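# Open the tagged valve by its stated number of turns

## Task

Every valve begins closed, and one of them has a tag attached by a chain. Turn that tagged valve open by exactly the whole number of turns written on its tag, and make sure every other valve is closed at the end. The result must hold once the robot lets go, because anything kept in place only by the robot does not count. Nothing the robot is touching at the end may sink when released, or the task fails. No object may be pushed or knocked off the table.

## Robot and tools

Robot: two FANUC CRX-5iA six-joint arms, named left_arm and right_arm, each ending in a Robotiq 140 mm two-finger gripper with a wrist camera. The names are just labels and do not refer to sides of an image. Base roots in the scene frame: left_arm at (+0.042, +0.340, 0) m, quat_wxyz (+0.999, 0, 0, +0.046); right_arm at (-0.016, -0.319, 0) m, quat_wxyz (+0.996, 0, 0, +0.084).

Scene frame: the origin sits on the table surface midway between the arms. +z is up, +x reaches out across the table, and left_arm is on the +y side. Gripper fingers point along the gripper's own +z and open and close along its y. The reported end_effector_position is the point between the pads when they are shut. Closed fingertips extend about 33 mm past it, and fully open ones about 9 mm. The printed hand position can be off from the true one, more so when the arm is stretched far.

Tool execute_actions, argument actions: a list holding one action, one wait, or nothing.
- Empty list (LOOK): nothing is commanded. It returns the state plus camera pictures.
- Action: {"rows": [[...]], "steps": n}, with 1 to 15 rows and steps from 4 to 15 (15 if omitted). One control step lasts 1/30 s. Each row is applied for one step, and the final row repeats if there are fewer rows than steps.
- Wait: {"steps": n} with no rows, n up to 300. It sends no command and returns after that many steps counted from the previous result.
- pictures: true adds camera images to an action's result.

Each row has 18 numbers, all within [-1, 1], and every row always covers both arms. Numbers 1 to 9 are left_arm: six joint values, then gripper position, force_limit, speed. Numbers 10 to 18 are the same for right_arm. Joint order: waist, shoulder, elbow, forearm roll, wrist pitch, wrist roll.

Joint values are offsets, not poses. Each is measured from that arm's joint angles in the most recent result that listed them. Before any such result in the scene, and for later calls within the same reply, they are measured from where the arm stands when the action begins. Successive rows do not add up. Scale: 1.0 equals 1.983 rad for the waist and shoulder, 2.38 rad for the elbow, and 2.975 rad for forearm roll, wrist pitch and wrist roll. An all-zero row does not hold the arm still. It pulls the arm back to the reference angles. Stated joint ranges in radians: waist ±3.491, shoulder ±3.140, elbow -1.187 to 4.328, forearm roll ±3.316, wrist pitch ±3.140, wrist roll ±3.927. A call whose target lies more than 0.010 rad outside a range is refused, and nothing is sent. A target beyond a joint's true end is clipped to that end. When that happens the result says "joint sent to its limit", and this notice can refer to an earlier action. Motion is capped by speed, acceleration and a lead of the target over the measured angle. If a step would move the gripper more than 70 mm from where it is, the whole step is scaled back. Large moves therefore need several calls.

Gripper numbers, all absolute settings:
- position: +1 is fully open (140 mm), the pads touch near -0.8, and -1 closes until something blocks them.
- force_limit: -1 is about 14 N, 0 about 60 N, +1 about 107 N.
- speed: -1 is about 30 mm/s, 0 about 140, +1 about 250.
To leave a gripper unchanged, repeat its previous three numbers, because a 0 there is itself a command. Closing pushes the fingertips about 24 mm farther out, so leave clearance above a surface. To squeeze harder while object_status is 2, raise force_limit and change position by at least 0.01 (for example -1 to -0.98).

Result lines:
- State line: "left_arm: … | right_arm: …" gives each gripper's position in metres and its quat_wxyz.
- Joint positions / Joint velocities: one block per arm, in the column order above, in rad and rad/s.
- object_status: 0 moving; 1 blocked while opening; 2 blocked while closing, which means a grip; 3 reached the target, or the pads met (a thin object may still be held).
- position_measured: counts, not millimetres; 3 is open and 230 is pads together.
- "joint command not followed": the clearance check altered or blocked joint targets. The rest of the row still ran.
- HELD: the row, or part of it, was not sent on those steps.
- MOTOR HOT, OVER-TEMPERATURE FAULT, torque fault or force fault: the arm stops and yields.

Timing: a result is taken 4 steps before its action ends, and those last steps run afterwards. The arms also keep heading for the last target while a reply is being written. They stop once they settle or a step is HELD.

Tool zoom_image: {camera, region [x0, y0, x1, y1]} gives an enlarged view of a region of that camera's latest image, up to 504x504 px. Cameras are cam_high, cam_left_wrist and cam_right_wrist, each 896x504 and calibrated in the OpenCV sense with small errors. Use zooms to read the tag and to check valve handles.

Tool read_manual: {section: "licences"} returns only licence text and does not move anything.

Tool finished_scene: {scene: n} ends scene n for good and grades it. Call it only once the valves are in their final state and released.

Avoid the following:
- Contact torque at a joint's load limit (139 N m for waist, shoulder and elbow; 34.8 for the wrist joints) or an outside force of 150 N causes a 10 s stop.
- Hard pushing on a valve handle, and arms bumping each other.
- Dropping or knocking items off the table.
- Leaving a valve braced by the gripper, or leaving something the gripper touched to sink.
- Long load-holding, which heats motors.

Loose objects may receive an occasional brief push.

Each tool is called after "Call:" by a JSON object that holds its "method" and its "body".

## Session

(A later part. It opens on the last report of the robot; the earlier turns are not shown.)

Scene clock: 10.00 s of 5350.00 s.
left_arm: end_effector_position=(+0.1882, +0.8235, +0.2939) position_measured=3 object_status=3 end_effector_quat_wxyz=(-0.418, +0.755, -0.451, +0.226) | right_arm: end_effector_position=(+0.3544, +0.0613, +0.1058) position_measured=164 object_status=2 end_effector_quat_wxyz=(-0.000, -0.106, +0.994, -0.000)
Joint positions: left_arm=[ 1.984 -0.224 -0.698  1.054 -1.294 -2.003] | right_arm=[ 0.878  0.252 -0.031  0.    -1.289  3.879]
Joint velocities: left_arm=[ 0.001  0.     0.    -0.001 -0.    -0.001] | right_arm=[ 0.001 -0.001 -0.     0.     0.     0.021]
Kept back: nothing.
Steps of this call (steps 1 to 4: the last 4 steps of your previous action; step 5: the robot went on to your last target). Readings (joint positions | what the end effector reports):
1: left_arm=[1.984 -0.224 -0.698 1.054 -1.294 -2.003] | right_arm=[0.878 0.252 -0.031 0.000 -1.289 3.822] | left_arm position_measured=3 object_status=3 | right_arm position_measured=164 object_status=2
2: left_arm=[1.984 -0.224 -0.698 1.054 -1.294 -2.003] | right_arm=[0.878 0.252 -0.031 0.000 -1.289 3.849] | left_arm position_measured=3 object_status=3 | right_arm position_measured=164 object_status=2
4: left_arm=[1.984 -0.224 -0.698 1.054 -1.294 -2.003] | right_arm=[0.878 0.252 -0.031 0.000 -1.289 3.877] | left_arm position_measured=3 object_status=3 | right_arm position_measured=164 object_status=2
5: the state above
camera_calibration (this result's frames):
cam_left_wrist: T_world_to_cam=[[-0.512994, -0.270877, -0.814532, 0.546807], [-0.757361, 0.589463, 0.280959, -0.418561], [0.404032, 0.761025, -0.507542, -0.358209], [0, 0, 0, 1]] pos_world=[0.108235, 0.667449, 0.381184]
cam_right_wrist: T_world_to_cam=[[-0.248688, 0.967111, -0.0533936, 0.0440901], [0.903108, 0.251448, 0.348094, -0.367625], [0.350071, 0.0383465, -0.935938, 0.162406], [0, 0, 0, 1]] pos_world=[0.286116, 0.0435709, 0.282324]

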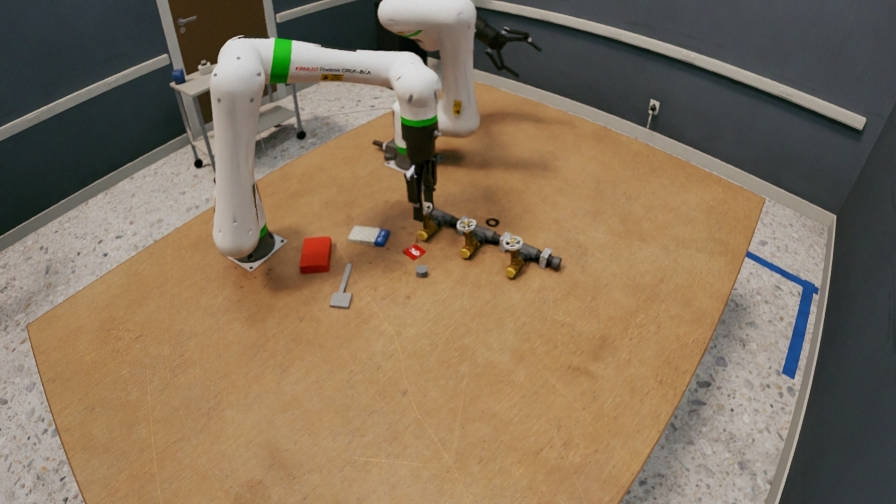

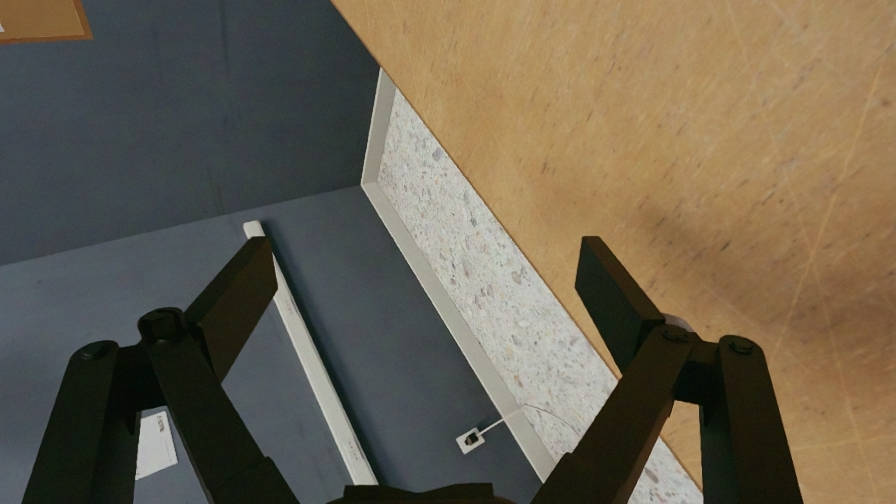

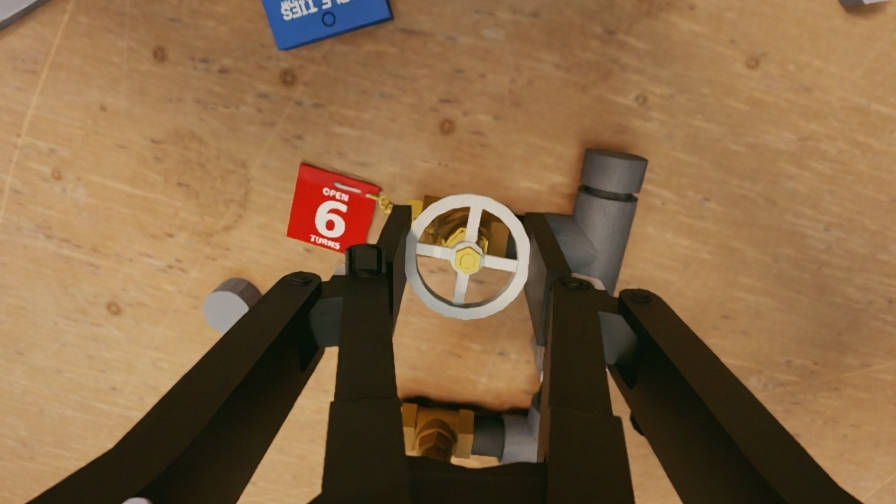

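Call:
{"method": "execute_actions", "body": {"actions": [{"rows":[[0,0,0,0,0,0,1,0,0,0,0,0,0,0,0,0.1,1,1],[0,0,0,0,0,0,1,0,0,0,0,0,0,0,0,0.1,1,1],[0,0,0,0,0,0,1,0,0,0,0,0,0,0,0,0.1,1,1],[0,0,0,0,0,0,1,0,0,0,0,0,0,0,-1,0.1,1,1]],"steps":15}]}}

Call:
{"method": "execute_actions", "body": {"actions": [{"rows":[[0,0,0,0,0,0,1,0,0,0,0,0,0,0,-1,0.1,1,1]],"steps":15}]}}

Call:
{"method": "execute_actions", "body": {"actions": [{"rows":[[0,0,0,0,0,0,1,0,0,0,0,0,0,0,-1,0.1,1,1]],"steps":15}]}}

Call:
{"method": "execute_actions", "body": {"actions": [{"rows":[[0,0,0,0,0,0,1,0,0,0,0,0,0,0,-1,0.1,1,1]],"steps":15}]}}

Call:
{"method": "execute_actions", "body": {"actions": [{"steps":1}]}}

Scene clock: 10.70 s of 5350.00 s.
left_arm: end_effector_position=(+0.1882, +0.8235, +0.2939) position_measured=3 object_status=3 end_effector_quat_wxyz=(-0.418, +0.755, -0.451, +0.226) | right_arm: end_effector_position=(+0.3544, +0.0613, +0.1059) position_measured=117 object_status=0 end_effector_quat_wxyz=(-0.000, -0.002, +1.000, -0.000)
Joint positions: left_arm=[ 1.984 -0.224 -0.698  1.054 -1.294 -2.003] | right_arm=[ 0.878  0.251 -0.031  0.    -1.289  3.671]
Joint velocities: left_arm=[-0.002 -0.     0.     0.    -0.    -0.001] | right_arm=[ 0.     0.002 -0.     0.001  0.    -1.766]
From where the robot then was, a joint's target lay farther than a number of 1.0 reaches, so one or more steps of this call were cut to that.
Steps of this call (steps 1 to 10: the robot went on to your last target; steps 11 to 21: the first 11 steps of this action). Readings (joint positions | what the end effector reports):
11: left_arm=[1.984 -0.224 -0.698 1.054 -1.294 -2.003] | right_arm=[0.878 0.251 -0.031 0.000 -1.289 3.880] | left_arm position_measured=3 object_status=3 | right_arm position_measured=164 object_status=0
12: left_arm=[1.984 -0.224 -0.698 1.054 -1.294 -2.003] | right_arm=[0.878 0.251 -0.031 0.000 -1.289 3.880] | left_arm position_measured=3 object_status=3 | right_arm position_measured=164 object_status=0
14: left_arm=[1.984 -0.224 -0.698 1.054 -1.294 -2.003] | right_arm=[0.878 0.251 -0.031 0.000 -1.288 3.880] | left_arm position_measured=3 object_status=3 | right_arm position_measured=141 object_status=0
18: left_arm=[1.984 -0.224 -0.698 1.054 -1.294 -2.003] | right_arm=[0.878 0.251 -0.031 0.000 -1.289 3.812] | left_arm position_measured=3 object_status=3 | right_arm position_measured=117 object_status=0
21: the state above

Scene clock: 11.20 s of 5350.00 s.
left_arm: end_effector_position=(+0.1882, +0.8235, +0.2939) position_measured=3 object_status=3 end_effector_quat_wxyz=(-0.418, +0.755, -0.451, +0.226) | right_arm: end_effector_position=(+0.3544, +0.0613, +0.1058) position_measured=117 object_status=3 end_effector_quat_wxyz=(+0.000, +0.725, +0.689, -0.000)
Joint positions: left_arm=[ 1.984 -0.224 -0.698  1.054 -1.294 -2.003] | right_arm=[ 0.878  0.252 -0.031  0.    -1.289  2.045]
Joint velocities: left_arm=[-0.    -0.    -0.    -0.001  0.    -0.001] | right_arm=[-0.     0.    -0.    -0.    -0.004 -3.65 ]
Steps of this call (steps 1 to 4: the last 4 steps of your previous action; steps 5 to 15: the first 11 steps of this action, its rows measured from where the robot was after step 4). Readings (joint positions | what the end effector reports):
4: left_arm=[1.984 -0.224 -0.698 1.054 -1.294 -2.003] | right_arm=[0.878 0.252 -0.031 0.000 -1.289 3.360] | left_arm position_measured=3 object_status=3 | right_arm position_measured=117 object_status=3
5: left_arm=[1.984 -0.224 -0.698 1.054 -1.294 -2.003] | right_arm=[0.878 0.252 -0.031 0.000 -1.289 3.261] | left_arm position_measured=3 object_status=3 | right_arm position_measured=117 object_status=3
6: left_arm=[1.984 -0.224 -0.698 1.054 -1.294 -2.003] | right_arm=[0.878 0.252 -0.031 0.000 -1.289 3.152] | left_arm position_measured=3 object_status=3 | right_arm position_measured=117 object_status=3
8: left_arm=[1.984 -0.224 -0.698 1.054 -1.294 -2.003] | right_arm=[0.878 0.252 -0.031 0.000 -1.289 2.912] | left_arm position_measured=3 object_status=3 | right_arm position_measured=117 object_status=3
12: left_arm=[1.984 -0.224 -0.698 1.054 -1.294 -2.003] | right_arm=[0.878 0.252 -0.031 0.000 -1.289 2.416] | left_arm position_measured=3 object_status=3 | right_arm position_measured=117 object_status=3
15: the state above

Scene clock: 11.70 s of 5350.00 s.
left_arm: end_effector_position=(+0.1882, +0.8235, +0.2939) position_measured=3 object_status=3 end_effector_quat_wxyz=(-0.418, +0.755, -0.451, +0.226) | right_arm: end_effector_position=(+0.3544, +0.0613, +0.1058) position_measured=117 object_status=3 end_effector_quat_wxyz=(+0.000, +0.986, -0.167, -0.000)
Joint positions: left_arm=[ 1.984 -0.224 -0.698  1.054 -1.294 -2.003] | right_arm=[ 0.878  0.252 -0.031  0.    -1.289  0.19 ]
Joint velocities: left_arm=[-0.001 -0.    -0.    -0.    -0.     0.001] | right_arm=[ 0.    -0.     0.     0.    -0.001 -3.65 ]
Steps of this call (steps 1 to 4: the last 4 steps of your previous action; steps 5 to 15: the first 11 steps of this action, its rows measured from where the robot was after step 4). Readings (joint positions | what the end effector reports):
4: left_arm=[1.984 -0.224 -0.698 1.054 -1.294 -2.003] | right_arm=[0.878 0.252 -0.031 0.000 -1.289 1.550] | left_arm position_measured=3 object_status=3 | right_arm position_measured=117 object_status=3
5: left_arm=[1.984 -0.224 -0.698 1.054 -1.294 -2.003] | right_arm=[0.878 0.252 -0.031 0.000 -1.289 1.427] | left_arm position_measured=3 object_status=3 | right_arm position_measured=117 object_status=3
6: left_arm=[1.984 -0.224 -0.698 1.054 -1.294 -2.003] | right_arm=[0.878 0.252 -0.031 0.000 -1.289 1.303] | left_arm position_measured=3 object_status=3 | right_arm position_measured=117 object_status=3
8: left_arm=[1.984 -0.224 -0.698 1.054 -1.294 -2.003] | right_arm=[0.878 0.252 -0.031 0.000 -1.289 1.056] | left_arm position_measured=3 object_status=3 | right_arm position_measured=117 object_status=3
12: left_arm=[1.984 -0.224 -0.698 1.054 -1.294 -2.003] | right_arm=[0.878 0.252 -0.031 0.000 -1.289 0.561] | left_arm position_measured=3 object_status=3 | right_arm position_measured=117 object_status=3
15: the state above

Scene clock: 12.20 s of 5350.00 s.
left_arm: end_effector_position=(+0.1882, +0.8235, +0.2939) position_measured=3 object_status=3 end_effector_quat_wxyz=(-0.418, +0.755, -0.451, +0.226) | right_arm: end_effector_position=(+0.3544, +0.0613, +0.1058) position_measured=117 object_status=3 end_effector_quat_wxyz=(-0.000, -0.458, +0.889, -0.000)
Joint positions: left_arm=[ 1.984 -0.224 -0.698  1.054 -1.294 -2.003] | right_arm=[ 0.878  0.252 -0.031  0.    -1.289 -1.665]
Joint velocities: left_arm=[-0.001  0.    -0.     0.001  0.    -0.   ] | right_arm=[ 0.     0.     0.001  0.    -0.002 -3.649]
Steps of this call (steps 1 to 4: the last 4 steps of your previous action; steps 5 to 15: the first 11 steps of this action, its rows measured from where the robot was after step 4). Readings (joint positions | what the end effector reports):
4: left_arm=[1.984 -0.224 -0.698 1.054 -1.294 -2.003] | right_arm=[0.878 0.252 -0.031 0.000 -1.289 -0.305] | left_arm position_measured=3 object_status=3 | right_arm position_measured=117 object_status=3
5: left_arm=[1.984 -0.224 -0.698 1.054 -1.294 -2.003] | right_arm=[0.878 0.252 -0.031 0.000 -1.289 -0.428] | left_arm position_measured=3 object_status=3 | right_arm position_measured=117 object_status=3
6: left_arm=[1.984 -0.224 -0.698 1.054 -1.294 -2.003] | right_arm=[0.878 0.252 -0.031 0.000 -1.289 -0.552] | left_arm position_measured=3 object_status=3 | right_arm position_measured=117 object_status=3
8: left_arm=[1.984 -0.224 -0.698 1.054 -1.294 -2.003] | right_arm=[0.878 0.252 -0.031 0.000 -1.289 -0.799] | left_arm position_measured=3 object_status=3 | right_arm position_measured=117 object_status=3
12: left_arm=[1.984 -0.224 -0.698 1.054 -1.294 -2.003] | right_arm=[0.878 0.252 -0.031 0.000 -1.289 -1.294] | left_arm position_measured=3 object_status=3 | right_arm position_measured=117 object_status=3
15: the state above

Scene clock: 12.33 s of 5350.00 s.
left_arm: end_effector_position=(+0.1882, +0.8235, +0.2939) position_measured=3 object_status=3 end_effector_quat_wxyz=(-0.418, +0.755, -0.451, +0.226) | right_arm: end_effector_position=(+0.3544, +0.0613, +0.1058) position_measured=117 object_status=3 end_effector_quat_wxyz=(-0.000, -0.227, +0.974, -0.000)
Joint positions: left_arm=[ 1.984 -0.224 -0.698  1.054 -1.294 -2.003] | right_arm=[ 0.878  0.252 -0.031  0.    -1.289 -2.16 ]
Joint velocities: left_arm=[-0.    -0.001  0.     0.001 -0.    -0.002] | right_arm=[-0.001  0.     0.     0.001  0.001 -3.65 ]
Kept back: nothing.
Steps of this call (steps 1 to 4: the last 4 steps of your previous action). Readings (joint positions | what the end effector reports):
1: left_arm=[1.984 -0.224 -0.698 1.054 -1.294 -2.003] | right_arm=[0.878 0.252 -0.031 0.000 -1.289 -1.789] | left_arm position_measured=3 object_status=3 | right_arm position_measured=117 object_status=3
2: left_arm=[1.984 -0.224 -0.698 1.054 -1.294 -2.003] | right_arm=[0.878 0.252 -0.031 0.000 -1.289 -1.912] | left_arm position_measured=3 object_status=3 | right_arm position_measured=117 object_status=3
4: the state above

Call:
{"method": "execute_actions", "body": {"actions": [{"rows":[[0,0,0,0,0,0,1,0,0,0,0,0,0,0,-0.5882,0.1,1,1]],"steps":15}]}}

Call:
{"method": "execute_actions", "body": {"actions": [{"steps":1}]}}

Scene clock: 12.80 s of 5350.00 s.
left_arm: end_effector_position=(+0.1882, +0.8235, +0.2939) position_measured=3 object_status=3 end_effector_quat_wxyz=(-0.418, +0.755, -0.451, +0.226) | right_arm: end_effector_position=(+0.3544, +0.0613, +0.1058) position_measured=117 object_status=3 end_effector_quat_wxyz=(+0.000, +0.495, +0.869, -0.000)
Joint positions: left_arm=[ 1.984 -0.224 -0.698  1.054 -1.294 -2.003] | right_arm=[ 0.878  0.252 -0.031  0.    -1.289 -3.654]
Joint velocities: left_arm=[-0.     0.     0.     0.001 -0.    -0.002] | right_arm=[ 0.001  0.    -0.001  0.002  0.    -1.958]
Steps of this call (steps 1 to 3: the robot went on to your last target; steps 4 to 14: the first 11 steps of this action). Readings (joint positions | what the end effector reports):
4: left_arm=[1.984 -0.224 -0.698 1.054 -1.294 -2.003] | right_arm=[0.878 0.252 -0.031 0.000 -1.289 -2.633] | left_arm position_measured=3 object_status=3 | right_arm position_measured=117 object_status=3
5: left_arm=[1.984 -0.224 -0.698 1.054 -1.294 -2.003] | right_arm=[0.878 0.252 -0.031 0.000 -1.289 -2.741] | left_arm position_measured=3 object_status=3 | right_arm position_measured=117 object_status=3
7: left_arm=[1.984 -0.224 -0.698 1.054 -1.294 -2.003] | right_arm=[0.878 0.252 -0.031 0.000 -1.289 -2.978] | left_arm position_measured=3 object_status=3 | right_arm position_measured=117 object_status=3
11: left_arm=[1.984 -0.224 -0.698 1.054 -1.294 -2.003] | right_arm=[0.878 0.252 -0.031 0.000 -1.289 -3.415] | left_arm position_measured=3 object_status=3 | right_arm position_measured=117 object_status=3
14: the state above

Scene clock: 12.93 s of 5350.00 s.
left_arm: end_effector_position=(+0.1882, +0.8235, +0.2939) position_measured=3 object_status=3 end_effector_quat_wxyz=(-0.418, +0.755, -0.451, +0.226) | right_arm: end_effector_position=(+0.3544, +0.0613, +0.1058) position_measured=117 object_status=3 end_effector_quat_wxyz=(+0.000, +0.578, +0.816, -0.000)
Joint positions: left_arm=[ 1.984 -0.224 -0.698  1.054 -1.294 -2.003] | right_arm=[ 0.878  0.252 -0.031  0.    -1.289 -3.851]
Joint velocities: left_arm=[-0.002  0.001 -0.    -0.001  0.     0.001] | right_arm=[-0.     0.    -0.    -0.     0.002 -0.935]
Kept back: nothing.
Steps of this call (steps 1 to 4: the last 4 steps of your previous action). Readings (joint positions | what the end effector reports):
1: left_arm=[1.984 -0.224 -0.698 1.054 -1.294 -2.003] | right_arm=[0.878 0.252 -0.031 0.000 -1.289 -3.716] | left_arm position_measured=3 object_status=3 | right_arm position_measured=117 object_status=3
2: left_arm=[1.984 -0.224 -0.698 1.054 -1.294 -2.003] | right_arm=[0.878 0.252 -0.031 0.000 -1.289 -3.770] | left_arm position_measured=3 object_status=3 | right_arm position_measured=117 object_status=3
4: the state above

Close now (target -3.91: -0.0198).

Call:
{"method": "execute_actions", "body": {"actions": [{"rows":[[0,0,0,0,0,0,1,0,0,0,0,0,0,0,-0.0198,-1,1,0.2]],"steps":15}]}}

Call:
{"method": "execute_actions", "body": {"actions": [{"steps":5}], "pictures": true}}

Scene clock: 13.40 s of 5350.00 s.
left_arm: end_effector_position=(+0.1882, +0.8235, +0.2939) position_measured=3 object_status=3 end_effector_quat_wxyz=(-0.418, +0.755, -0.451, +0.226) | right_arm: end_effector_position=(+0.3544, +0.0613, +0.1059) position_measured=164 object_status=0 end_effector_quat_wxyz=(+0.000, +0.602, +0.798, -0.000)
Joint positions: left_arm=[ 1.984 -0.224 -0.698  1.054 -1.294 -2.003] | right_arm=[ 0.878  0.251 -0.031  0.    -1.289 -3.91 ]
Joint velocities: left_arm=[ 0.001 -0.     0.     0.002  0.    -0.001] | right_arm=[ 0.001  0.    -0.    -0.     0.    -0.   ]
Steps of this call (steps 1 to 3: the robot went on to your last target; steps 4 to 14: the first 11 steps of this action). Readings (joint positions | what the end effector reports):
4: left_arm=[1.984 -0.224 -0.698 1.054 -1.294 -2.003] | right_arm=[0.878 0.252 -0.031 0.000 -1.289 -3.909] | left_arm position_measured=3 object_status=3 | right_arm position_measured=117 object_status=0
5: left_arm=[1.984 -0.224 -0.698 1.054 -1.294 -2.003] | right_arm=[0.878 0.252 -0.031 0.000 -1.289 -3.910] | left_arm position_measured=3 object_status=3 | right_arm position_measured=120 object_status=0
7: left_arm=[1.984 -0.224 -0.698 1.054 -1.294 -2.003] | right_arm=[0.878 0.252 -0.031 0.000 -1.289 -3.910] | left_arm position_measured=3 object_status=3 | right_arm position_measured=137 object_status=0
11: left_arm=[1.984 -0.224 -0.698 1.054 -1.294 -2.003] | right_arm=[0.878 0.251 -0.031 0.000 -1.289 -3.910] | left_arm position_measured=3 object_status=3 | right_arm position_measured=164 object_status=0
14: the state above

Scene clock: 13.57 s of 5350.00 s.
left_arm: end_effector_position=(+0.1882, +0.8235, +0.2939) position_measured=3 object_status=3 end_effector_quat_wxyz=(-0.418, +0.755, -0.451, +0.226) | right_arm: end_effector_position=(+0.3544, +0.0613, +0.1059) position_measured=164 object_status=2 end_effector_quat_wxyz=(+0.000, +0.602, +0.798, -0.000)
Joint positions: left_arm=[ 1.984 -0.224 -0.698  1.054 -1.294 -2.003] | right_arm=[ 0.878  0.251 -0.031  0.    -1.289 -3.91 ]
Joint velocities: left_arm=[-0.001  0.001 -0.    -0.001 -0.     0.003] | right_arm=[-0.001  0.    -0.     0.001  0.001  0.   ]
Kept back: nothing.
Steps of this call (steps 1 to 4: the last 4 steps of your previous action; step 5: the robot went on to your last target). Readings (joint positions | what the end effector reports):
1: left_arm=[1.984 -0.224 -0.698 1.054 -1.294 -2.003] | right_arm=[0.878 0.251 -0.031 0.000 -1.289 -3.910] | left_arm position_measured=3 object_status=3 | right_arm position_measured=164 object_status=0
2: left_arm=[1.984 -0.224 -0.698 1.054 -1.294 -2.003] | right_arm=[0.878 0.251 -0.031 0.000 -1.289 -3.910] | left_arm position_measured=3 object_status=3 | right_arm position_measured=164 object_status=0
4: left_arm=[1.984 -0.224 -0.698 1.054 -1.294 -2.003] | right_arm=[0.878 0.251 -0.031 0.000 -1.289 -3.910] | left_arm position_measured=3 object_status=3 | right_arm position_measured=164 object_status=2
5: the state above
camera_calibration (this result's frames):
cam_left_wrist: T_world_to_cam=[[-0.512994, -0.270877, -0.814532, 0.546807], [-0.757361, 0.589463, 0.280959, -0.418561], [0.404032, 0.761025, -0.507542, -0.358209], [0, 0, 0, 1]] pos_world=[0.108235, 0.667449, 0.381184]
cam_right_wrist: T_world_to_cam=[[0.948935, 0.310939, -0.0532935, -0.340142], [0.30947, -0.884699, 0.34862, -0.0876089], [0.0612508, -0.347311, -0.935748, 0.288458], [0, 0, 0, 1]] pos_world=[0.332217, 0.12844, 0.282339]

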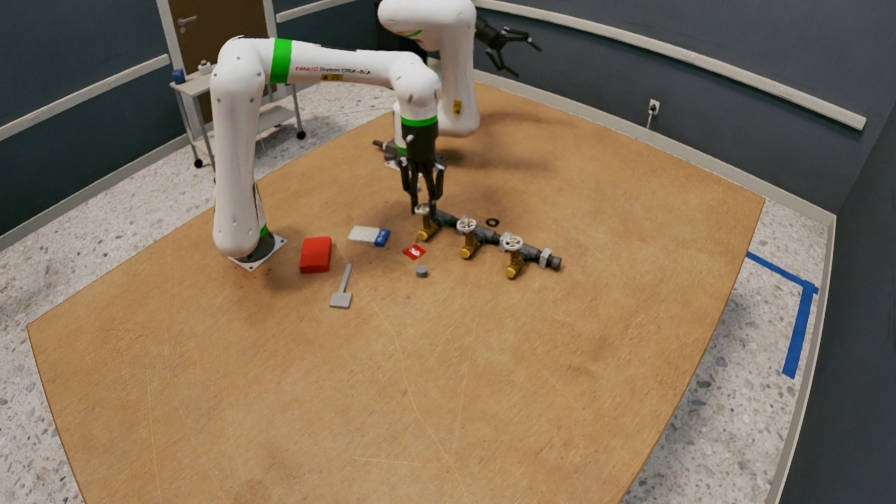

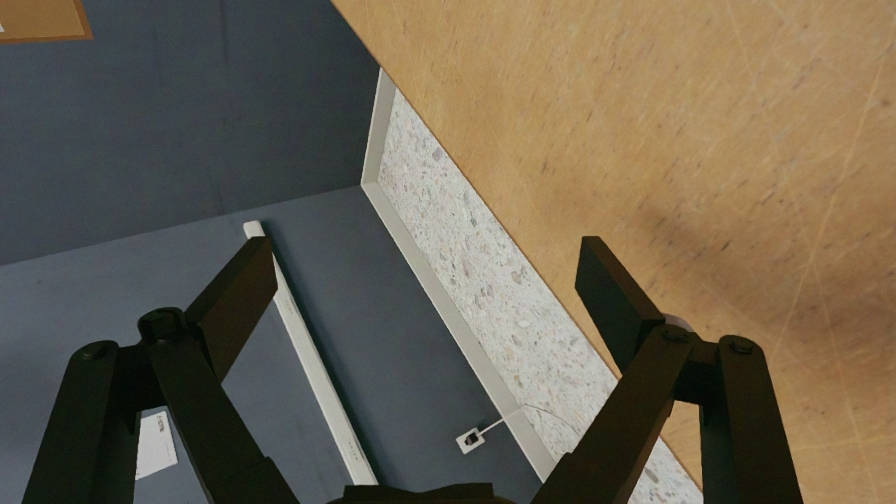

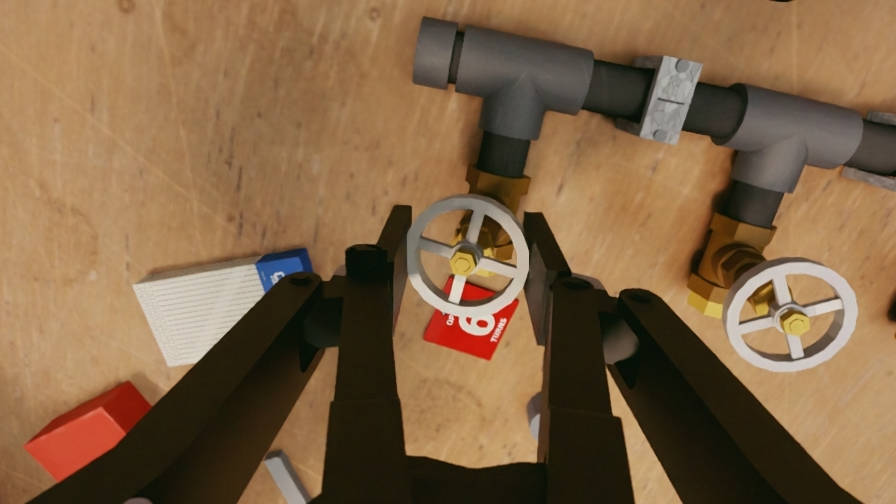

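Call:
{"method": "execute_actions", "body": {"actions": [{"rows":[[0,0,0,0,0,0,1,0,0,0,0,0,0,0,1,-1,1,0.2]],"steps":15}]}}

Call:
{"method": "execute_actions", "body": {"actions": [{"rows":[[0,0,0,0,0,0,1,0,0,0,0,0,0,0,1,-1,1,0.2]],"steps":15}]}}

Call:
{"method": "execute_actions", "body": {"actions": [{"rows":[[0,0,0,0,0,0,1,0,0,0,0,0,0,0,1,-1,1,0.2]],"steps":15}]}}

Call:
{"method": "execute_actions", "body": {"actions": [{"rows":[[0,0,0,0,0,0,1,0,0,0,0,0,0,0,1,-1,1,0.2]],"steps":15}]}}

Call:
{"method": "execute_actions", "body": {"actions": [{"steps":1}]}}

Scene clock: 14.13 s of 5350.00 s.
left_arm: end_effector_position=(+0.1882, +0.8235, +0.2939) position_measured=3 object_status=3 end_effector_quat_wxyz=(-0.418, +0.755, -0.451, +0.226) | right_arm: end_effector_position=(+0.3544, +0.0613, +0.1058) position_measured=164 object_status=2 end_effector_quat_wxyz=(+0.000, +0.419, +0.908, -0.000)
Joint positions: left_arm=[ 1.984 -0.224 -0.698  1.054 -1.294 -2.003] | right_arm=[ 0.878  0.251 -0.031  0.    -1.289 -3.481]
Joint velocities: left_arm=[ 0.     0.    -0.    -0.     0.    -0.001] | right_arm=[-0.    -0.    -0.001  0.001 -0.002  2.536]
Steps of this call (steps 1 to 6: the robot went on to your last target; steps 7 to 17: the first 11 steps of this action). Readings (joint positions | what the end effector reports):
7: left_arm=[1.984 -0.224 -0.698 1.054 -1.294 -2.003] | right_arm=[0.878 0.251 -0.031 0.000 -1.289 -3.910] | left_arm position_measured=3 object_status=3 | right_arm position_measured=164 object_status=2
8: left_arm=[1.984 -0.224 -0.698 1.054 -1.294 -2.003] | right_arm=[0.878 0.251 -0.031 0.000 -1.289 -3.906] | left_arm position_measured=3 object_status=3 | right_arm position_measured=164 object_status=2
10: left_arm=[1.984 -0.224 -0.698 1.054 -1.294 -2.003] | right_arm=[0.878 0.251 -0.031 0.000 -1.289 -3.872] | left_arm position_measured=3 object_status=3 | right_arm position_measured=164 object_status=2
14: left_arm=[1.984 -0.224 -0.698 1.054 -1.294 -2.003] | right_arm=[0.878 0.251 -0.031 0.000 -1.289 -3.701] | left_arm position_measured=3 object_status=3 | right_arm position_measured=164 object_status=2
17: the state above

Scene clock: 14.63 s of 5350.00 s.
left_arm: end_effector_position=(+0.1882, +0.8235, +0.2939) position_measured=3 object_status=3 end_effector_quat_wxyz=(-0.418, +0.755, -0.451, +0.226) | right_arm: end_effector_position=(+0.3544, +0.0612, +0.1058) position_measured=164 object_status=2 end_effector_quat_wxyz=(-0.000, -0.441, +0.898, -0.000)
Joint positions: left_arm=[ 1.984 -0.224 -0.698  1.054 -1.294 -2.003] | right_arm=[ 0.878  0.252 -0.031  0.    -1.289 -1.704]
Joint velocities: left_arm=[ 0.001  0.001  0.    -0.001  0.    -0.   ] | right_arm=[ 0.     0.     0.001  0.002 -0.001  3.651]
Steps of this call (steps 1 to 4: the last 4 steps of your previous action; steps 5 to 15: the first 11 steps of this action, its rows measured from where the robot was after step 4). Readings (joint positions | what the end effector reports):
4: left_arm=[1.984 -0.224 -0.698 1.054 -1.294 -2.003] | right_arm=[0.878 0.252 -0.031 0.000 -1.289 -3.066] | left_arm position_measured=3 object_status=3 | right_arm position_measured=164 object_status=2
5: left_arm=[1.984 -0.224 -0.698 1.054 -1.294 -2.003] | right_arm=[0.878 0.252 -0.031 0.000 -1.289 -2.942] | left_arm position_measured=3 object_status=3 | right_arm position_measured=164 object_status=2
6: left_arm=[1.984 -0.224 -0.698 1.054 -1.294 -2.003] | right_arm=[0.878 0.252 -0.031 0.000 -1.289 -2.818] | left_arm position_measured=3 object_status=3 | right_arm position_measured=164 object_status=2
8: left_arm=[1.984 -0.224 -0.698 1.054 -1.294 -2.003] | right_arm=[0.878 0.252 -0.031 0.000 -1.289 -2.570] | left_arm position_measured=3 object_status=3 | right_arm position_measured=164 object_status=2
12: left_arm=[1.984 -0.224 -0.698 1.054 -1.294 -2.003] | right_arm=[0.878 0.252 -0.031 0.000 -1.289 -2.075] | left_arm position_measured=3 object_status=3 | right_arm position_measured=164 object_status=2
15: the state above

Scene clock: 15.13 s of 5350.00 s.
left_arm: end_effector_position=(+0.1882, +0.8235, +0.2939) position_measured=3 object_status=3 end_effector_quat_wxyz=(-0.418, +0.755, -0.451, +0.226) | right_arm: end_effector_position=(+0.3544, +0.0613, +0.1057) position_measured=164 object_status=2 end_effector_quat_wxyz=(+0.000, +0.983, -0.186, -0.000)
Joint positions: left_arm=[ 1.984 -0.224 -0.698  1.054 -1.294 -2.003] | right_arm=[ 0.878  0.252 -0.031  0.    -1.289  0.151]
Joint velocities: left_arm=[-0.001 -0.001  0.     0.001 -0.    -0.001] | right_arm=[-0.     0.    -0.001 -0.001 -0.001  3.651]
Steps of this call (steps 1 to 4: the last 4 steps of your previous action; steps 5 to 15: the first 11 steps of this action, its rows measured from where the robot was after step 4). Readings (joint positions | what the end effector reports):
4: left_arm=[1.984 -0.224 -0.698 1.054 -1.294 -2.003] | right_arm=[0.878 0.252 -0.031 0.000 -1.289 -1.210] | left_arm position_measured=3 object_status=3 | right_arm position_measured=164 object_status=2
5: left_arm=[1.984 -0.224 -0.698 1.054 -1.294 -2.003] | right_arm=[0.878 0.252 -0.031 0.000 -1.289 -1.086] | left_arm position_measured=3 object_status=3 | right_arm position_measured=164 object_status=2
6: left_arm=[1.984 -0.224 -0.698 1.054 -1.294 -2.003] | right_arm=[0.878 0.252 -0.031 0.000 -1.289 -0.962] | left_arm position_measured=3 object_status=3 | right_arm position_measured=164 object_status=2
8: left_arm=[1.984 -0.224 -0.698 1.054 -1.294 -2.003] | right_arm=[0.878 0.252 -0.031 0.000 -1.289 -0.715] | left_arm position_measured=3 object_status=3 | right_arm position_measured=164 object_status=2
12: left_arm=[1.984 -0.224 -0.698 1.054 -1.294 -2.003] | right_arm=[0.878 0.252 -0.031 0.000 -1.289 -0.220] | left_arm position_measured=3 object_status=3 | right_arm position_measured=164 object_status=2
15: the state above

Scene clock: 15.63 s of 5350.00 s.
left_arm: end_effector_position=(+0.1882, +0.8235, +0.2939) position_measured=3 object_status=3 end_effector_quat_wxyz=(-0.418, +0.755, -0.451, +0.226) | right_arm: end_effector_position=(+0.3544, +0.0613, +0.1057) position_measured=164 object_status=2 end_effector_quat_wxyz=(+0.000, +0.738, +0.675, -0.000)
Joint positions: left_arm=[ 1.984 -0.224 -0.698  1.054 -1.294 -2.003] | right_arm=[ 0.878  0.252 -0.031  0.    -1.289  2.006]
Joint velocities: left_arm=[-0.    -0.001  0.     0.    -0.    -0.   ] | right_arm=[-0.    -0.     0.    -0.     0.001  3.651]
Steps of this call (steps 1 to 4: the last 4 steps of your previous action; steps 5 to 15: the first 11 steps of this action, its rows measured from where the robot was after step 4). Readings (joint positions | what the end effector reports):
4: left_arm=[1.984 -0.224 -0.698 1.054 -1.294 -2.003] | right_arm=[0.878 0.252 -0.031 0.000 -1.289 0.645] | left_arm position_measured=3 object_status=3 | right_arm position_measured=164 object_status=2
5: left_arm=[1.984 -0.224 -0.698 1.054 -1.294 -2.003] | right_arm=[0.878 0.252 -0.031 0.000 -1.289 0.769] | left_arm position_measured=3 object_status=3 | right_arm position_measured=164 object_status=2
6: left_arm=[1.984 -0.224 -0.698 1.054 -1.294 -2.003] | right_arm=[0.878 0.252 -0.031 0.000 -1.289 0.893] | left_arm position_measured=3 object_status=3 | right_arm position_measured=164 object_status=2
8: left_arm=[1.984 -0.224 -0.698 1.054 -1.294 -2.003] | right_arm=[0.878 0.252 -0.031 0.000 -1.289 1.140] | left_arm position_measured=3 object_status=3 | right_arm position_measured=164 object_status=2
12: left_arm=[1.984 -0.224 -0.698 1.054 -1.294 -2.003] | right_arm=[0.878 0.252 -0.031 0.000 -1.289 1.635] | left_arm position_measured=3 object_status=3 | right_arm position_measured=164 object_status=2
15: the state above

Scene clock: 15.77 s of 5350.00 s.
left_arm: end_effector_position=(+0.1882, +0.8235, +0.2939) position_measured=3 object_status=3 end_effector_quat_wxyz=(-0.418, +0.755, -0.451, +0.226) | right_arm: end_effector_position=(+0.3544, +0.0613, +0.1057) position_measured=164 object_status=2 end_effector_quat_wxyz=(+0.000, +0.550, +0.835, -0.000)
Joint positions: left_arm=[ 1.984 -0.224 -0.698  1.054 -1.294 -2.003] | right_arm=[ 0.878  0.252 -0.031  0.    -1.289  2.5  ]
Joint velocities: left_arm=[-0.    -0.001  0.    -0.001 -0.    -0.001] | right_arm=[ 0.   -0.   -0.   -0.   -0.    3.65]
Kept back: nothing.
Steps of this call (steps 1 to 4: the last 4 steps of your previous action). Readings (joint positions | what the end effector reports):
1: left_arm=[1.984 -0.224 -0.698 1.054 -1.294 -2.003] | right_arm=[0.878 0.252 -0.031 0.000 -1.289 2.129] | left_arm position_measured=3 object_status=3 | right_arm position_measured=164 object_status=2
2: left_arm=[1.984 -0.224 -0.698 1.054 -1.294 -2.003] | right_arm=[0.878 0.252 -0.031 0.000 -1.289 2.253] | left_arm position_measured=3 object_status=3 | right_arm position_measured=164 object_status=2
4: the state above

To 3.91: 1.41/2.975=0.474.

Call:
{"method": "execute_actions", "body": {"actions": [{"rows":[[0,0,0,0,0,0,1,0,0,0,0,0,0,0,0.474,-1,1,0.2]],"steps":15}]}}

Call:
{"method": "execute_actions", "body": {"actions": [{"steps":7}], "pictures": true}}

Call:
{"method": "zoom_image", "body": {"camera": "cam_right_wrist", "region": [380, 180, 550, 350]}}

Scene clock: 16.27 s of 5350.00 s.
left_arm: end_effector_position=(+0.1882, +0.8235, +0.2939) position_measured=3 object_status=3 end_effector_quat_wxyz=(-0.418, +0.755, -0.451, +0.226) | right_arm: end_effector_position=(+0.3544, +0.0612, +0.1057) position_measured=164 object_status=2 end_effector_quat_wxyz=(-0.000, -0.085, +0.996, -0.000)
Joint positions: left_arm=[ 1.984 -0.224 -0.698  1.054 -1.294 -2.003] | right_arm=[ 0.878  0.252 -0.031  0.    -1.289  3.837]
Joint velocities: left_arm=[ 0.002 -0.001 -0.     0.     0.    -0.001] | right_arm=[0.001 0.001 0.    0.001 0.001 1.049]
Steps of this call (steps 1 to 4: the robot went on to your last target; steps 5 to 15: the first 11 steps of this action). Readings (joint positions | what the end effector reports):
5: left_arm=[1.984 -0.224 -0.698 1.054 -1.294 -2.003] | right_arm=[0.878 0.252 -0.031 0.000 -1.289 3.075] | left_arm position_measured=3 object_status=3 | right_arm position_measured=164 object_status=2
6: left_arm=[1.984 -0.224 -0.698 1.054 -1.294 -2.003] | right_arm=[0.878 0.252 -0.031 0.000 -1.289 3.174] | left_arm position_measured=3 object_status=3 | right_arm position_measured=164 object_status=2
8: left_arm=[1.984 -0.224 -0.698 1.054 -1.294 -2.003] | right_arm=[0.878 0.252 -0.031 0.000 -1.289 3.375] | left_arm position_measured=3 object_status=3 | right_arm position_measured=164 object_status=2
12: left_arm=[1.984 -0.224 -0.698 1.054 -1.294 -2.003] | right_arm=[0.878 0.252 -0.031 0.000 -1.289 3.691] | left_arm position_measured=3 object_status=3 | right_arm position_measured=164 object_status=2
15: the state above

Scene clock: 16.50 s of 5350.00 s.
left_arm: end_effector_position=(+0.1882, +0.8235, +0.2939) position_measured=3 object_status=3 end_effector_quat_wxyz=(-0.418, +0.755, -0.451, +0.226) | right_arm: end_effector_position=(+0.3544, +0.0613, +0.1057) position_measured=164 object_status=2 end_effector_quat_wxyz=(-0.000, -0.122, +0.993, -0.000)
Joint positions: left_arm=[ 1.984 -0.224 -0.698  1.054 -1.294 -2.003] | right_arm=[ 0.878  0.252 -0.031  0.    -1.289  3.91 ]
Joint velocities: left_arm=[-0.001  0.001 -0.     0.002 -0.    -0.   ] | right_arm=[ 0. -0.  0.  0.  0.  0.]
Kept back: nothing.
Steps of this call (steps 1 to 4: the last 4 steps of your previous action; steps 5 to 7: the robot went on to your last target). Readings (joint positions | what the end effector reports):
1: left_arm=[1.984 -0.224 -0.698 1.054 -1.294 -2.003] | right_arm=[0.878 0.252 -0.031 0.000 -1.289 3.868] | left_arm position_measured=3 object_status=3 | right_arm position_measured=164 object_status=2
2: left_arm=[1.984 -0.224 -0.698 1.054 -1.294 -2.003] | right_arm=[0.878 0.252 -0.031 0.000 -1.289 3.890] | left_arm position_measured=3 object_status=3 | right_arm position_measured=164 object_status=2
4: left_arm=[1.984 -0.224 -0.698 1.054 -1.294 -2.003] | right_arm=[0.878 0.252 -0.031 0.000 -1.289 3.910] | left_arm position_measured=3 object_status=3 | right_arm position_measured=164 object_status=2
7: the state above
camera_calibration (this result's frames):
cam_left_wrist: T_world_to_cam=[[-0.512994, -0.270877, -0.814532, 0.546807], [-0.757361, 0.589463, 0.280958, -0.418561], [0.404032, 0.761025, -0.507542, -0.358209], [0, 0, 0, 1]] pos_world=[0.108235, 0.667449, 0.381184]
cam_right_wrist: T_world_to_cam=[[-0.278565, 0.958927, -0.0534821, 0.0552217], [0.894908, 0.279376, 0.347978, -0.366361], [0.348628, 0.0490732, -0.935976, 0.162203], [0, 0, 0, 1]] pos_world=[0.286694, 0.0414391, 0.282257]

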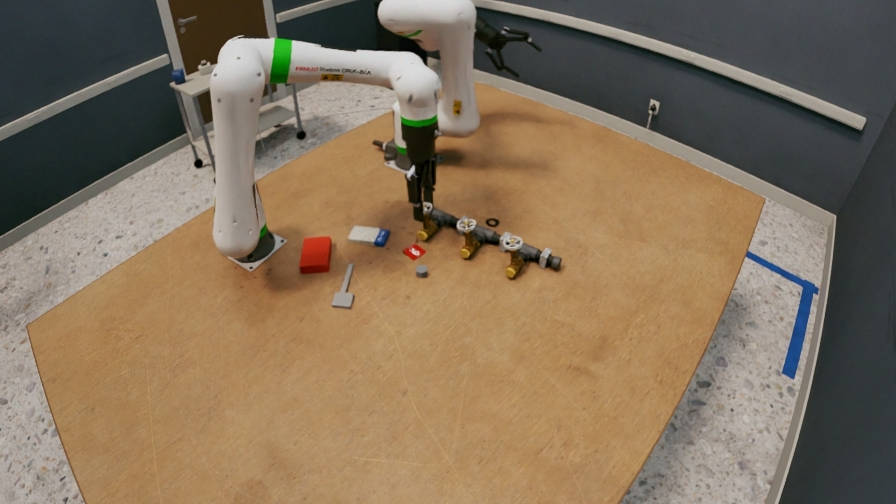

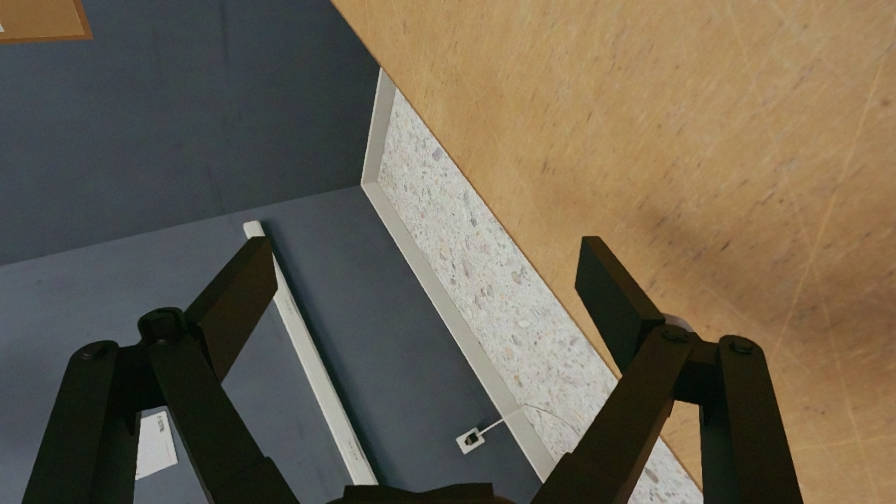

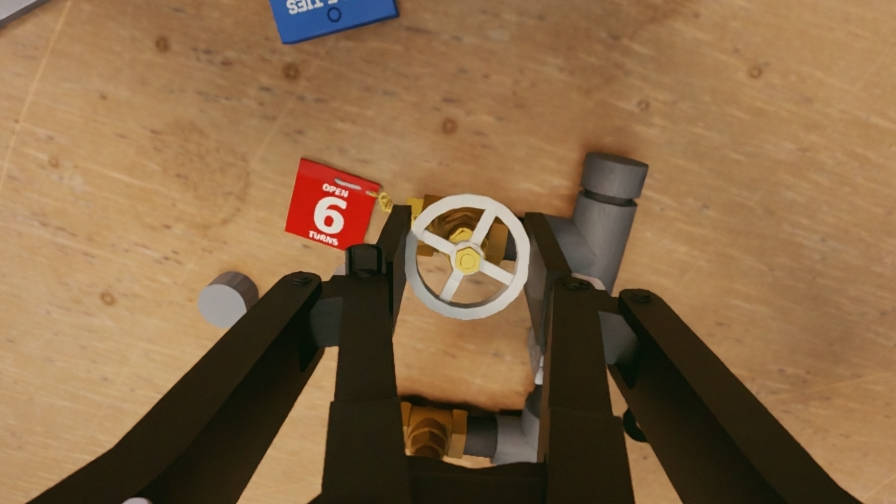

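Region (380, 180, 550, 350) of cam_right_wrist's 896x504 image, scaled by 2.965, with more detail than that image has.

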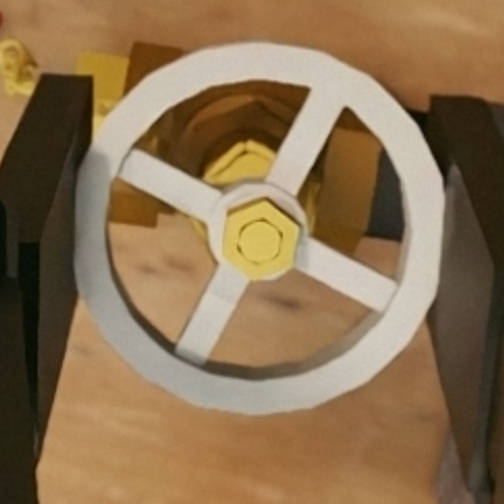

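Call:
{"method": "execute_actions", "body": {"actions": [{"rows":[[0,0,0,0,0,0,1,0,0,0,0,0,0,0,0,0.1,1,1],[0,0,0,0,0,0,1,0,0,0,0,0,0,0,0,0.1,1,1],[0,0,0,0,0,0,1,0,0,0,0,0,0,0,-1,0.1,1,1]],"steps":15}]}}

Call:
{"method": "execute_actions", "body": {"actions": [{"rows":[[0,0,0,0,0,0,1,0,0,0,0,0,0,0,-1,0.1,1,1]],"steps":15}]}}

Call:
{"method": "execute_actions", "body": {"actions": [{"rows":[[0,0,0,0,0,0,1,0,0,0,0,0,0,0,-1,0.1,1,1]],"steps":15}]}}

Call:
{"method": "execute_actions", "body": {"actions": [{"rows":[[0,0,0,0,0,0,1,0,0,0,0,0,0,0,-1,0.1,1,1]],"steps":15}]}}

Call:
{"method": "execute_actions", "body": {"actions": [{"steps":1}]}}

Scene clock: 17.27 s of 5350.00 s.
left_arm: end_effector_position=(+0.1882, +0.8235, +0.2939) position_measured=3 object_status=3 end_effector_quat_wxyz=(-0.418, +0.755, -0.451, +0.226) | right_arm: end_effector_position=(+0.3543, +0.0613, +0.1057) position_measured=117 object_status=0 end_effector_quat_wxyz=(-0.000, +0.014, +1.000, -0.000)
Joint positions: left_arm=[ 1.984 -0.224 -0.698  1.054 -1.294 -2.003] | right_arm=[ 0.878  0.252 -0.031  0.    -1.289  3.637]
Joint velocities: left_arm=[ 0.     0.    -0.     0.002 -0.    -0.002] | right_arm=[ 0.001  0.     0.    -0.001  0.001 -2.021]
From where the robot then was, a joint's target lay farther than a number of 1.0 reaches, so one or more steps of this call were cut to that.
Steps of this call (steps 1 to 12: the robot went on to your last target; steps 13 to 23: the first 11 steps of this action). Readings (joint positions | what the end effector reports):
13: left_arm=[1.984 -0.224 -0.698 1.054 -1.294 -2.003] | right_arm=[0.878 0.252 -0.031 0.000 -1.289 3.910] | left_arm position_measured=3 object_status=3 | right_arm position_measured=164 object_status=0
14: left_arm=[1.984 -0.224 -0.698 1.054 -1.294 -2.003] | right_arm=[0.878 0.252 -0.031 0.000 -1.289 3.911] | left_arm position_measured=3 object_status=3 | right_arm position_measured=164 object_status=0
16: left_arm=[1.984 -0.224 -0.698 1.054 -1.294 -2.003] | right_arm=[0.878 0.252 -0.031 0.000 -1.288 3.907] | left_arm position_measured=3 object_status=3 | right_arm position_measured=141 object_status=0
20: left_arm=[1.984 -0.224 -0.698 1.054 -1.294 -2.003] | right_arm=[0.878 0.252 -0.031 0.000 -1.289 3.805] | left_arm position_measured=3 object_status=3 | right_arm position_measured=117 object_status=0
23: the state above

Scene clock: 17.77 s of 5350.00 s.
left_arm: end_effector_position=(+0.1882, +0.8235, +0.2939) position_measured=3 object_status=3 end_effector_quat_wxyz=(-0.418, +0.755, -0.451, +0.226) | right_arm: end_effector_position=(+0.3544, +0.0613, +0.1057) position_measured=117 object_status=3 end_effector_quat_wxyz=(+0.000, +0.756, +0.655, -0.000)
Joint positions: left_arm=[ 1.984 -0.224 -0.698  1.054 -1.294 -2.003] | right_arm=[ 0.878  0.252 -0.031  0.    -1.289  1.953]
Joint velocities: left_arm=[-0.     0.     0.     0.001  0.    -0.001] | right_arm=[-0.    -0.001 -0.     0.001 -0.002 -3.65 ]
Steps of this call (steps 1 to 4: the last 4 steps of your previous action; steps 5 to 15: the first 11 steps of this action, its rows measured from where the robot was after step 4). Readings (joint positions | what the end effector reports):
4: left_arm=[1.984 -0.224 -0.698 1.054 -1.294 -2.003] | right_arm=[0.878 0.252 -0.031 0.000 -1.289 3.292] | left_arm position_measured=3 object_status=3 | right_arm position_measured=117 object_status=3
5: left_arm=[1.984 -0.224 -0.698 1.054 -1.294 -2.003] | right_arm=[0.878 0.252 -0.031 0.000 -1.289 3.184] | left_arm position_measured=3 object_status=3 | right_arm position_measured=117 object_status=3
6: left_arm=[1.984 -0.224 -0.698 1.054 -1.294 -2.003] | right_arm=[0.878 0.252 -0.031 0.000 -1.289 3.067] | left_arm position_measured=3 object_status=3 | right_arm position_measured=117 object_status=3
8: left_arm=[1.984 -0.224 -0.698 1.054 -1.294 -2.003] | right_arm=[0.878 0.252 -0.031 0.000 -1.289 2.819] | left_arm position_measured=3 object_status=3 | right_arm position_measured=117 object_status=3
12: left_arm=[1.984 -0.224 -0.698 1.054 -1.294 -2.003] | right_arm=[0.878 0.252 -0.031 0.000 -1.289 2.324] | left_arm position_measured=3 object_status=3 | right_arm position_measured=117 object_status=3
15: the state above

Scene clock: 18.27 s of 5350.00 s.
left_arm: end_effector_position=(+0.1882, +0.8235, +0.2939) position_measured=3 object_status=3 end_effector_quat_wxyz=(-0.418, +0.755, -0.451, +0.226) | right_arm: end_effector_position=(+0.3544, +0.0613, +0.1057) position_measured=117 object_status=3 end_effector_quat_wxyz=(+0.000, +0.977, -0.212, -0.000)
Joint positions: left_arm=[ 1.984 -0.224 -0.698  1.054 -1.294 -2.003] | right_arm=[ 0.878  0.252 -0.031  0.    -1.289  0.098]
Joint velocities: left_arm=[ 0.     0.001  0.    -0.001 -0.    -0.   ] | right_arm=[-0.    -0.     0.     0.001  0.001 -3.651]
Steps of this call (steps 1 to 4: the last 4 steps of your previous action; steps 5 to 15: the first 11 steps of this action, its rows measured from where the robot was after step 4). Readings (joint positions | what the end effector reports):
4: left_arm=[1.984 -0.224 -0.698 1.054 -1.294 -2.003] | right_arm=[0.878 0.252 -0.031 0.000 -1.289 1.458] | left_arm position_measured=3 object_status=3 | right_arm position_measured=117 object_status=3
5: left_arm=[1.984 -0.224 -0.698 1.054 -1.294 -2.003] | right_arm=[0.878 0.252 -0.031 0.000 -1.289 1.334] | left_arm position_measured=3 object_status=3 | right_arm position_measured=117 object_status=3
6: left_arm=[1.984 -0.224 -0.698 1.054 -1.294 -2.003] | right_arm=[0.878 0.252 -0.031 0.000 -1.289 1.211] | left_arm position_measured=3 object_status=3 | right_arm position_measured=117 object_status=3
8: left_arm=[1.984 -0.224 -0.698 1.054 -1.294 -2.003] | right_arm=[0.878 0.252 -0.031 0.000 -1.289 0.963] | left_arm position_measured=3 object_status=3 | right_arm position_measured=117 object_status=3
12: left_arm=[1.984 -0.224 -0.698 1.054 -1.294 -2.003] | right_arm=[0.878 0.252 -0.031 0.000 -1.289 0.469] | left_arm position_measured=3 object_status=3 | right_arm position_measured=117 object_status=3
15: the state above

Scene clock: 18.77 s of 5350.00 s.
left_arm: end_effector_position=(+0.1882, +0.8235, +0.2939) position_measured=3 object_status=3 end_effector_quat_wxyz=(-0.418, +0.755, -0.451, +0.226) | right_arm: end_effector_position=(+0.3544, +0.0613, +0.1057) position_measured=117 object_status=3 end_effector_quat_wxyz=(-0.000, -0.417, +0.909, -0.000)
Joint positions: left_arm=[ 1.984 -0.224 -0.698  1.054 -1.294 -2.003] | right_arm=[ 0.878  0.252 -0.031  0.    -1.289 -1.757]
Joint velocities: left_arm=[-0.    -0.     0.    -0.002  0.     0.002] | right_arm=[ 0.001 -0.     0.001  0.     0.001 -3.65 ]
Steps of this call (steps 1 to 4: the last 4 steps of your previous action; steps 5 to 15: the first 11 steps of this action, its rows measured from where the robot was after step 4). Readings (joint positions | what the end effector reports):
4: left_arm=[1.984 -0.224 -0.698 1.054 -1.294 -2.003] | right_arm=[0.878 0.252 -0.031 0.000 -1.289 -0.397] | left_arm position_measured=3 object_status=3 | right_arm position_measured=117 object_status=3
5: left_arm=[1.984 -0.224 -0.698 1.054 -1.294 -2.003] | right_arm=[0.878 0.252 -0.031 0.000 -1.289 -0.521] | left_arm position_measured=3 object_status=3 | right_arm position_measured=117 object_status=3
6: left_arm=[1.984 -0.224 -0.698 1.054 -1.294 -2.003] | right_arm=[0.878 0.252 -0.031 0.000 -1.289 -0.644] | left_arm position_measured=3 object_status=3 | right_arm position_measured=117 object_status=3
8: left_arm=[1.984 -0.224 -0.698 1.054 -1.294 -2.003] | right_arm=[0.878 0.252 -0.031 0.000 -1.289 -0.892] | left_arm position_measured=3 object_status=3 | right_arm position_measured=117 object_status=3
12: left_arm=[1.984 -0.224 -0.698 1.054 -1.294 -2.003] | right_arm=[0.878 0.252 -0.031 0.000 -1.289 -1.386] | left_arm position_measured=3 object_status=3 | right_arm position_measured=117 object_status=3
15: the state above

Scene clock: 18.90 s of 5350.00 s.
left_arm: end_effector_position=(+0.1882, +0.8235, +0.2939) position_measured=3 object_status=3 end_effector_quat_wxyz=(-0.418, +0.755, -0.451, +0.226) | right_arm: end_effector_position=(+0.3544, +0.0613, +0.1057) position_measured=117 object_status=3 end_effector_quat_wxyz=(-0.000, -0.181, +0.983, -0.000)
Joint positions: left_arm=[ 1.984 -0.224 -0.698  1.054 -1.294 -2.003] | right_arm=[ 0.878  0.252 -0.031  0.    -1.289 -2.252]
Joint velocities: left_arm=[ 0.    -0.001 -0.    -0.002  0.    -0.001] | right_arm=[-0.    -0.     0.    -0.001 -0.003 -3.65 ]
Kept back: nothing.
Steps of this call (steps 1 to 4: the last 4 steps of your previous action). Readings (joint positions | what the end effector reports):
1: left_arm=[1.984 -0.224 -0.698 1.054 -1.294 -2.003] | right_arm=[0.878 0.252 -0.031 0.000 -1.289 -1.881] | left_arm position_measured=3 object_status=3 | right_arm position_measured=117 object_status=3
2: left_arm=[1.984 -0.224 -0.698 1.054 -1.294 -2.003] | right_arm=[0.878 0.252 -0.031 0.000 -1.289 -2.005] | left_arm position_measured=3 object_status=3 | right_arm position_measured=117 object_status=3
4: the state above


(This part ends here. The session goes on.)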